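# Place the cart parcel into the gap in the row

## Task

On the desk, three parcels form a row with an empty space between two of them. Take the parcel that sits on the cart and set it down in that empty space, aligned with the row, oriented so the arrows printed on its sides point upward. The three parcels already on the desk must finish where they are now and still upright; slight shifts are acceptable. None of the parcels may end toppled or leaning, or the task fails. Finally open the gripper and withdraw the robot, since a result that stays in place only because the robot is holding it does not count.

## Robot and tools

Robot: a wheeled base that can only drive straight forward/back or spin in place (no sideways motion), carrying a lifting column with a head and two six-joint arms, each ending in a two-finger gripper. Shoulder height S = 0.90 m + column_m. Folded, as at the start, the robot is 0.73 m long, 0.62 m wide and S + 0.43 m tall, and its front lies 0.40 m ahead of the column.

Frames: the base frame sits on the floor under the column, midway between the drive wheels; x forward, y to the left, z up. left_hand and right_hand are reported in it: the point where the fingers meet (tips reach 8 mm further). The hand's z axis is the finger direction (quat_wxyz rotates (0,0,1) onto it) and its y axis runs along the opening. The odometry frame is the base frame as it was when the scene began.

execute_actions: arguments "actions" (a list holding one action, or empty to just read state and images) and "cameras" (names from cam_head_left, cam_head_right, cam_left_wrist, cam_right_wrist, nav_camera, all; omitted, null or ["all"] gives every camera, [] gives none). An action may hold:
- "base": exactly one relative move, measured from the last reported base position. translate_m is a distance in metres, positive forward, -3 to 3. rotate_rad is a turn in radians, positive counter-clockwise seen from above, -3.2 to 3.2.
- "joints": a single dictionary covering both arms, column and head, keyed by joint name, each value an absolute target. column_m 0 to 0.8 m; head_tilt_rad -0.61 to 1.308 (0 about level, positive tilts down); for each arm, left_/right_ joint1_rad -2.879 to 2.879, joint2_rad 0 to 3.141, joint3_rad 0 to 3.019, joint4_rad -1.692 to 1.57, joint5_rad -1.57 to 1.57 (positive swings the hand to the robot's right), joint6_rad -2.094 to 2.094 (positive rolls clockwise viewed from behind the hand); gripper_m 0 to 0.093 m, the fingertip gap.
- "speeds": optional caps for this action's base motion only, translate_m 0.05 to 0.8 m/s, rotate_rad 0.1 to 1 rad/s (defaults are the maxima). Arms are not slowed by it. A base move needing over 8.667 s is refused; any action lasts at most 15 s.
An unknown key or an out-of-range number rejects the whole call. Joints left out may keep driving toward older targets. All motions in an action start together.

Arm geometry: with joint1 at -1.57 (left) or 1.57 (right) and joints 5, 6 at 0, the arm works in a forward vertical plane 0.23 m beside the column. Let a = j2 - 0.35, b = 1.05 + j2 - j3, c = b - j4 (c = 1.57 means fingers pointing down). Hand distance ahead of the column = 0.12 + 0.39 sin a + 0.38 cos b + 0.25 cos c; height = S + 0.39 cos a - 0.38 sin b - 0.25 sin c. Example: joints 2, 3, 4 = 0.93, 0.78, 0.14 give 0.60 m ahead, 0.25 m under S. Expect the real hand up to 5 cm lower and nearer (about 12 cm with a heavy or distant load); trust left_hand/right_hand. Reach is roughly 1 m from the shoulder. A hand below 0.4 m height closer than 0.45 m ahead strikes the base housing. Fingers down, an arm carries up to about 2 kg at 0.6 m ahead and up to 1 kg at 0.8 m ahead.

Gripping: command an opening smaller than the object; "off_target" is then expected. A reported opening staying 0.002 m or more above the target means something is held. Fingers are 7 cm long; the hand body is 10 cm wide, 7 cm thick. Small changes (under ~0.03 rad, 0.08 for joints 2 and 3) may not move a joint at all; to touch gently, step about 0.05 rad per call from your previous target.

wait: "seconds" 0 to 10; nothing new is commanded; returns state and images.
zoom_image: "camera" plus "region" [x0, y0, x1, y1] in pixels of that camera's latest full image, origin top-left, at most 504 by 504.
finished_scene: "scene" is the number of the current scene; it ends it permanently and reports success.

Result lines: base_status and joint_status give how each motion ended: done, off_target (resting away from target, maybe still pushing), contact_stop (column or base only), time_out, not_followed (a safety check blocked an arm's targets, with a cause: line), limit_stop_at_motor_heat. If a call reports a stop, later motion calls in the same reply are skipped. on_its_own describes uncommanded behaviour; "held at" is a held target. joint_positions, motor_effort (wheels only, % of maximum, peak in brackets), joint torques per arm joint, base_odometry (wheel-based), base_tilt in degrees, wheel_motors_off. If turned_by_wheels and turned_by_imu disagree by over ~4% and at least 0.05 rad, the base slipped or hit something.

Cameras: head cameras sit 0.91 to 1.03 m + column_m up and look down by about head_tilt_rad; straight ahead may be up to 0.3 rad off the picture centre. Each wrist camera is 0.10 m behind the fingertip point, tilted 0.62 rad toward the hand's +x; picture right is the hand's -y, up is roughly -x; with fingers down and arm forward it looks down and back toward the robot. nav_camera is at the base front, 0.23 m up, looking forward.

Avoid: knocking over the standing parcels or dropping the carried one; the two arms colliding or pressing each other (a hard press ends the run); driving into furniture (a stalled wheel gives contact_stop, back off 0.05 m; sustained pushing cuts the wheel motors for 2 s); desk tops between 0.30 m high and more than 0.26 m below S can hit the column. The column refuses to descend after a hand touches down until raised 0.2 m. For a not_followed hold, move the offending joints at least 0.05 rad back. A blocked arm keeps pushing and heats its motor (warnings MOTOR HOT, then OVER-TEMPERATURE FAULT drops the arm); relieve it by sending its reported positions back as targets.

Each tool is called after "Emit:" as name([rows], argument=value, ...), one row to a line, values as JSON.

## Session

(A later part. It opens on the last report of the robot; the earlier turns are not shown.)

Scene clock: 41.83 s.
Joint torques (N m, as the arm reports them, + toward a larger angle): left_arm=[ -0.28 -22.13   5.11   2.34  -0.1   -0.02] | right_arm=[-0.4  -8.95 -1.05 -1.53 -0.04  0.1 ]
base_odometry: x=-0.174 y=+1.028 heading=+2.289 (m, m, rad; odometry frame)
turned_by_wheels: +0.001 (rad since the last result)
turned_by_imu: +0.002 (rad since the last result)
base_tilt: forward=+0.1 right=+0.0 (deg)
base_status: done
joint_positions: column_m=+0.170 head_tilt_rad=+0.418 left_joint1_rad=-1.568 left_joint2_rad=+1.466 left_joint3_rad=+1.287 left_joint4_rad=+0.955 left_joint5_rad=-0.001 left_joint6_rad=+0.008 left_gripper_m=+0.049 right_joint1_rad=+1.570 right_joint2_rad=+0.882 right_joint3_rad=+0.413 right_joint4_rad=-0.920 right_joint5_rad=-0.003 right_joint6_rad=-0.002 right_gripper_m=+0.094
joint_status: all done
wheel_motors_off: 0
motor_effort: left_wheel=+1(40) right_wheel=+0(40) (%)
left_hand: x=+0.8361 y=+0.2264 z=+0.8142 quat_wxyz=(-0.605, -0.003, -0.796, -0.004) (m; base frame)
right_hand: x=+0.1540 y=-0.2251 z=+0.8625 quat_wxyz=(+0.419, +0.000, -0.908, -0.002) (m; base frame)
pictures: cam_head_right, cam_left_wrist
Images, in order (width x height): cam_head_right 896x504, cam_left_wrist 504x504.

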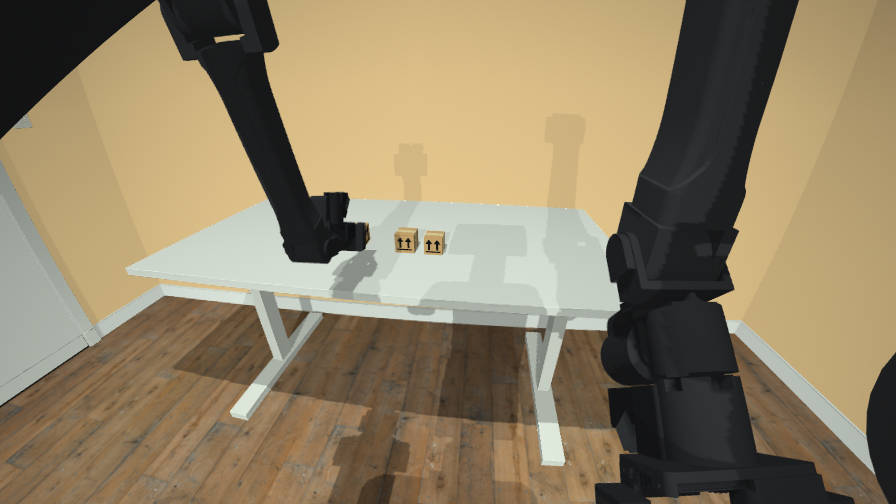

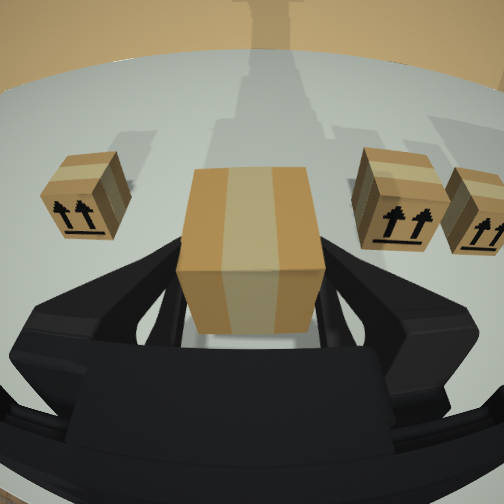

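Emit:
execute_actions([
  {"base":{"translate_m":0.075},"joints":{"column_m":0.13,"left_joint1_rad":-1.545,"left_joint5_rad":0.04}},
], cameras=["cam_head_right","cam_left_wrist"])

Emit:
zoom_image(camera="cam_head_right", region=[260,180,470,300])

Scene clock: 44.97 s.
Joint torques (N m, as the arm reports them, + toward a larger angle): left_arm=[  0.58 -22.72   4.94   2.4   -0.05  -0.03] | right_arm=[ 0.08 -9.02 -0.9  -1.43 -0.02  0.11]
base_odometry: x=-0.223 y=+1.085 heading=+2.290 (m, m, rad; odometry frame)
turned_by_wheels: +0.001 (rad since the last result)
turned_by_imu: +0.001 (rad since the last result)
base_tilt: forward=+0.0 right=-0.2 (deg)
base_status: done
joint_positions: column_m=+0.130 head_tilt_rad=+0.418 left_joint1_rad=-1.551 left_joint2_rad=+1.466 left_joint3_rad=+1.287 left_joint4_rad=+0.955 left_joint5_rad=+0.038 left_joint6_rad=+0.008 left_gripper_m=+0.049 right_joint1_rad=+1.570 right_joint2_rad=+0.881 right_joint3_rad=+0.412 right_joint4_rad=-0.920 right_joint5_rad=-0.003 right_joint6_rad=-0.002 right_gripper_m=+0.094
joint_status: all done
wheel_motors_off: 0
motor_effort: left_wheel=+0(26) right_wheel=-1(32) (%)
left_hand: x=+0.8364 y=+0.2298 z=+0.7748 quat_wxyz=(-0.605, -0.016, -0.796, +0.003) (m; base frame)
right_hand: x=+0.1537 y=-0.2251 z=+0.8226 quat_wxyz=(+0.420, +0.000, -0.908, -0.002) (m; base frame)
pictures: cam_head_right, cam_left_wrist
Images, in order (width x height): cam_head_right 896x504, cam_left_wrist 504x504.

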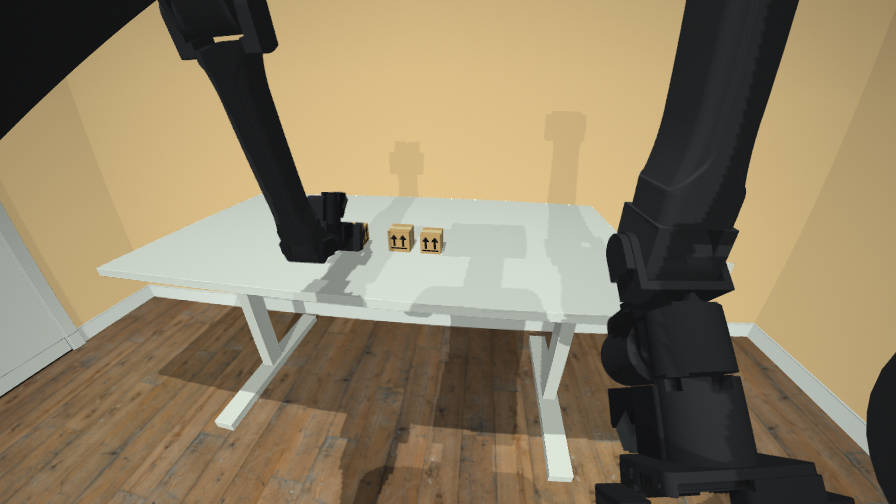

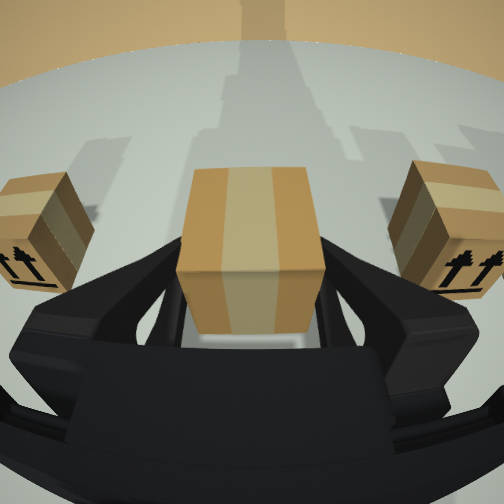

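Region (260, 180, 470, 300) of cam_head_right's 896x504 image, scaled by 2.400, with more detail than that image has; it fills the top 288 rows of this view, and the rest is white.

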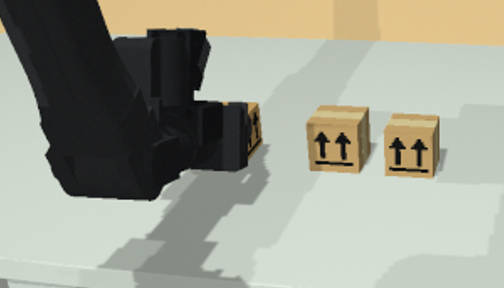

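Emit:
execute_actions([
  {"base":{"translate_m":0.022},"joints":{"column_m":0.117}},
], cameras=["cam_left_wrist"])

Scene clock: 46.57 s.
Joint torques (N m, as the arm reports them, + toward a larger angle): left_arm=[  0.32 -22.48   4.89   2.32  -0.06  -0.03] | right_arm=[-0.53 -9.12 -0.96 -1.34 -0.05  0.11]
base_odometry: x=-0.238 y=+1.101 heading=+2.290 (m, m, rad; odometry frame)
turned_by_wheels: +0.000 (rad since the last result)
turned_by_imu: +0.001 (rad since the last result)
base_tilt: forward=+0.0 right=+0.0 (deg)
base_status: done
joint_positions: column_m=+0.117 head_tilt_rad=+0.418 left_joint1_rad=-1.551 left_joint2_rad=+1.466 left_joint3_rad=+1.288 left_joint4_rad=+0.955 left_joint5_rad=+0.038 left_joint6_rad=+0.008 left_gripper_m=+0.049 right_joint1_rad=+1.570 right_joint2_rad=+0.881 right_joint3_rad=+0.413 right_joint4_rad=-0.920 right_joint5_rad=-0.003 right_joint6_rad=-0.002 right_gripper_m=+0.094
joint_status: all done
wheel_motors_off: 0
motor_effort: left_wheel=+0(29) right_wheel=+0(29) (%)
left_hand: x=+0.8366 y=+0.2298 z=+0.7619 quat_wxyz=(-0.605, -0.016, -0.796, +0.003) (m; base frame)
right_hand: x=+0.1540 y=-0.2251 z=+0.8096 quat_wxyz=(+0.419, +0.000, -0.908, -0.002) (m; base frame)
pictures: cam_left_wrist
Images, in order (width x height): cam_left_wrist 504x504.

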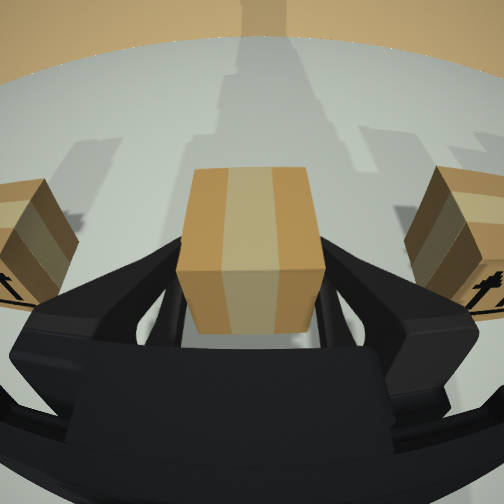

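Emit:
execute_actions([
  {"base":{"translate_m":0.007},"joints":{"column_m":0.11}},
], cameras=["cam_left_wrist"])

Emit:
execute_actions([
  {"joints":{"left_gripper_m":0.07}},
], cameras=["cam_left_wrist"])

Emit:
execute_actions([
  {"base":{"translate_m":-0.3}},
], cameras=["cam_head_right","cam_left_wrist"])

Scene clock: 48.50 s.
Joint torques (N m, as the arm reports them, + toward a larger angle): left_arm=[  0.58 -22.36   4.88   2.14  -0.05   0.  ] | right_arm=[ 0.47 -9.27 -0.94 -1.43 -0.03  0.14]
base_odometry: x=-0.243 y=+1.107 heading=+2.290 (m, m, rad; odometry frame)
turned_by_wheels: +0.000 (rad since the last result)
turned_by_imu: +0.001 (rad since the last result)
base_tilt: forward=+0.0 right=-0.1 (deg)
base_status: done
joint_positions: column_m=+0.110 head_tilt_rad=+0.418 left_joint1_rad=-1.551 left_joint2_rad=+1.465 left_joint3_rad=+1.288 left_joint4_rad=+0.960 left_joint5_rad=+0.038 left_joint6_rad=+0.007 left_gripper_m=+0.049 right_joint1_rad=+1.570 right_joint2_rad=+0.881 right_joint3_rad=+0.411 right_joint4_rad=-0.920 right_joint5_rad=-0.003 right_joint6_rad=-0.002 right_gripper_m=+0.094
joint_status: all done
wheel_motors_off: 0
motor_effort: left_wheel=+0(28) right_wheel=+0(29) (%)
left_hand: x=+0.8370 y=+0.2298 z=+0.7564 quat_wxyz=(-0.607, -0.015, -0.794, +0.003) (m; base frame)
right_hand: x=+0.1535 y=-0.2251 z=+0.8028 quat_wxyz=(+0.420, +0.000, -0.908, -0.002) (m; base frame)
pictures: cam_left_wrist
Images, in order (width x height): cam_left_wrist 504x504.

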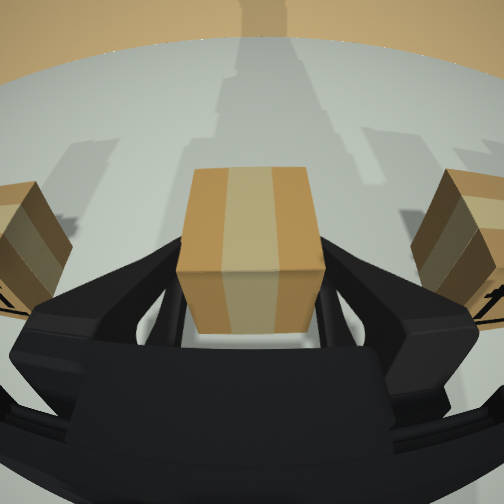

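Scene clock: 49.07 s.
Joint torques (N m, as the arm reports them, + toward a larger angle): left_arm=[  0.41 -22.74   4.85   2.07  -0.05  -0.02] | right_arm=[ 0.09 -9.29 -0.89 -1.57 -0.05  0.11]
base_odometry: x=-0.243 y=+1.107 heading=+2.290 (m, m, rad; odometry frame)
turned_by_wheels: +0.000 (rad since the last result)
turned_by_imu: +0.000 (rad since the last result)
base_tilt: forward=+0.1 right=+0.0 (deg)
base_status: not commanded
joint_positions: column_m=+0.110 head_tilt_rad=+0.418 left_joint1_rad=-1.551 left_joint2_rad=+1.465 left_joint3_rad=+1.288 left_joint4_rad=+0.960 left_joint5_rad=+0.038 left_joint6_rad=+0.007 left_gripper_m=+0.070 right_joint1_rad=+1.570 right_joint2_rad=+0.881 right_joint3_rad=+0.411 right_joint4_rad=-0.920 right_joint5_rad=-0.003 right_joint6_rad=-0.002 right_gripper_m=+0.094
joint_status: all done
wheel_motors_off: 0
motor_effort: left_wheel=+0(0) right_wheel=+0(0) (%)
left_hand: x=+0.8370 y=+0.2298 z=+0.7564 quat_wxyz=(-0.607, -0.015, -0.794, +0.003) (m; base frame)
right_hand: x=+0.1535 y=-0.2251 z=+0.8028 quat_wxyz=(+0.420, +0.000, -0.908, -0.002) (m; base frame)
pictures: cam_left_wrist
Images, in order (width x height): cam_left_wrist 504x504.

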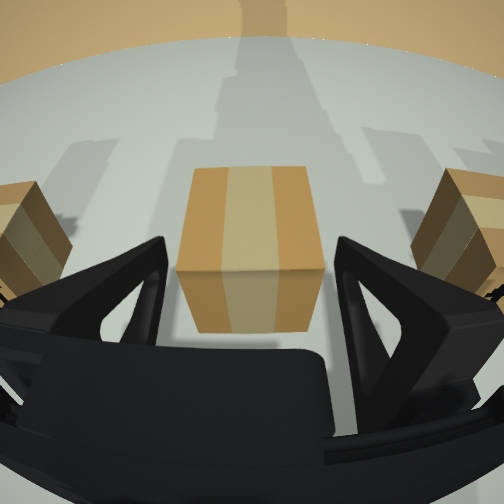

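Scene clock: 51.13 s.
Joint torques (N m, as the arm reports them, + toward a larger angle): left_arm=[  0.89 -22.3    4.82   2.15  -0.06  -0.02] | right_arm=[ 0.15 -9.18 -0.7  -1.35 -0.06  0.1 ]
base_odometry: x=-0.045 y=+0.881 heading=+2.290 (m, m, rad; odometry frame)
turned_by_wheels: +0.000 (rad since the last result)
turned_by_imu: +0.000 (rad since the last result)
base_tilt: forward=+0.1 right=-0.1 (deg)
base_status: done
joint_positions: column_m=+0.110 head_tilt_rad=+0.418 left_joint1_rad=-1.551 left_joint2_rad=+1.465 left_joint3_rad=+1.288 left_joint4_rad=+0.960 left_joint5_rad=+0.038 left_joint6_rad=+0.007 left_gripper_m=+0.070 right_joint1_rad=+1.570 right_joint2_rad=+0.880 right_joint3_rad=+0.408 right_joint4_rad=-0.920 right_joint5_rad=-0.003 right_joint6_rad=-0.002 right_gripper_m=+0.094
joint_status: not commanded
wheel_motors_off: 0
motor_effort: left_wheel=-2(42) right_wheel=-2(49) (%)
left_hand: x=+0.8370 y=+0.2298 z=+0.7564 quat_wxyz=(-0.607, -0.015, -0.794, +0.003) (m; base frame)
right_hand: x=+0.1519 y=-0.2251 z=+0.8033 quat_wxyz=(+0.421, +0.000, -0.907, -0.002) (m; base frame)
pictures: cam_head_right, cam_left_wrist
Images, in order (width x height): cam_head_right 896x504, cam_left_wrist 504x504.

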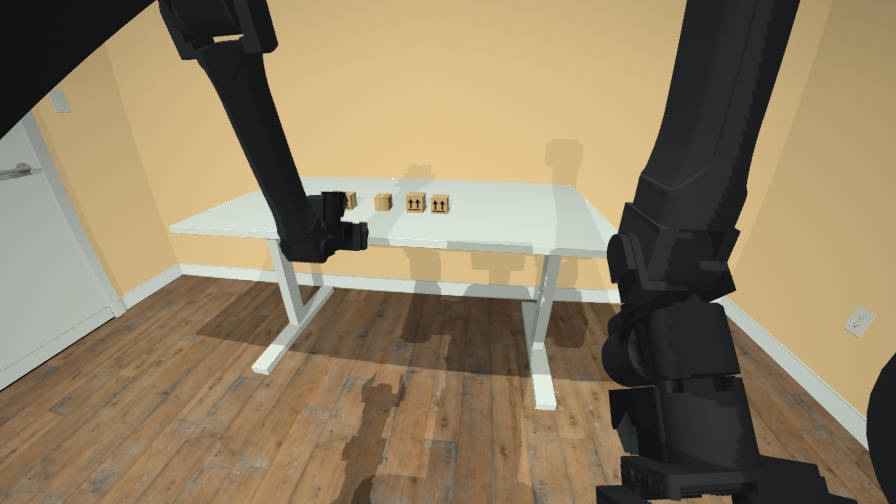

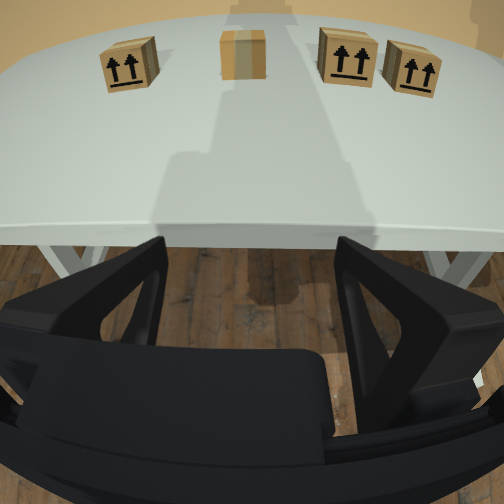

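Emit:
finished_scene(scene=2)

The scene is finished: the task was done.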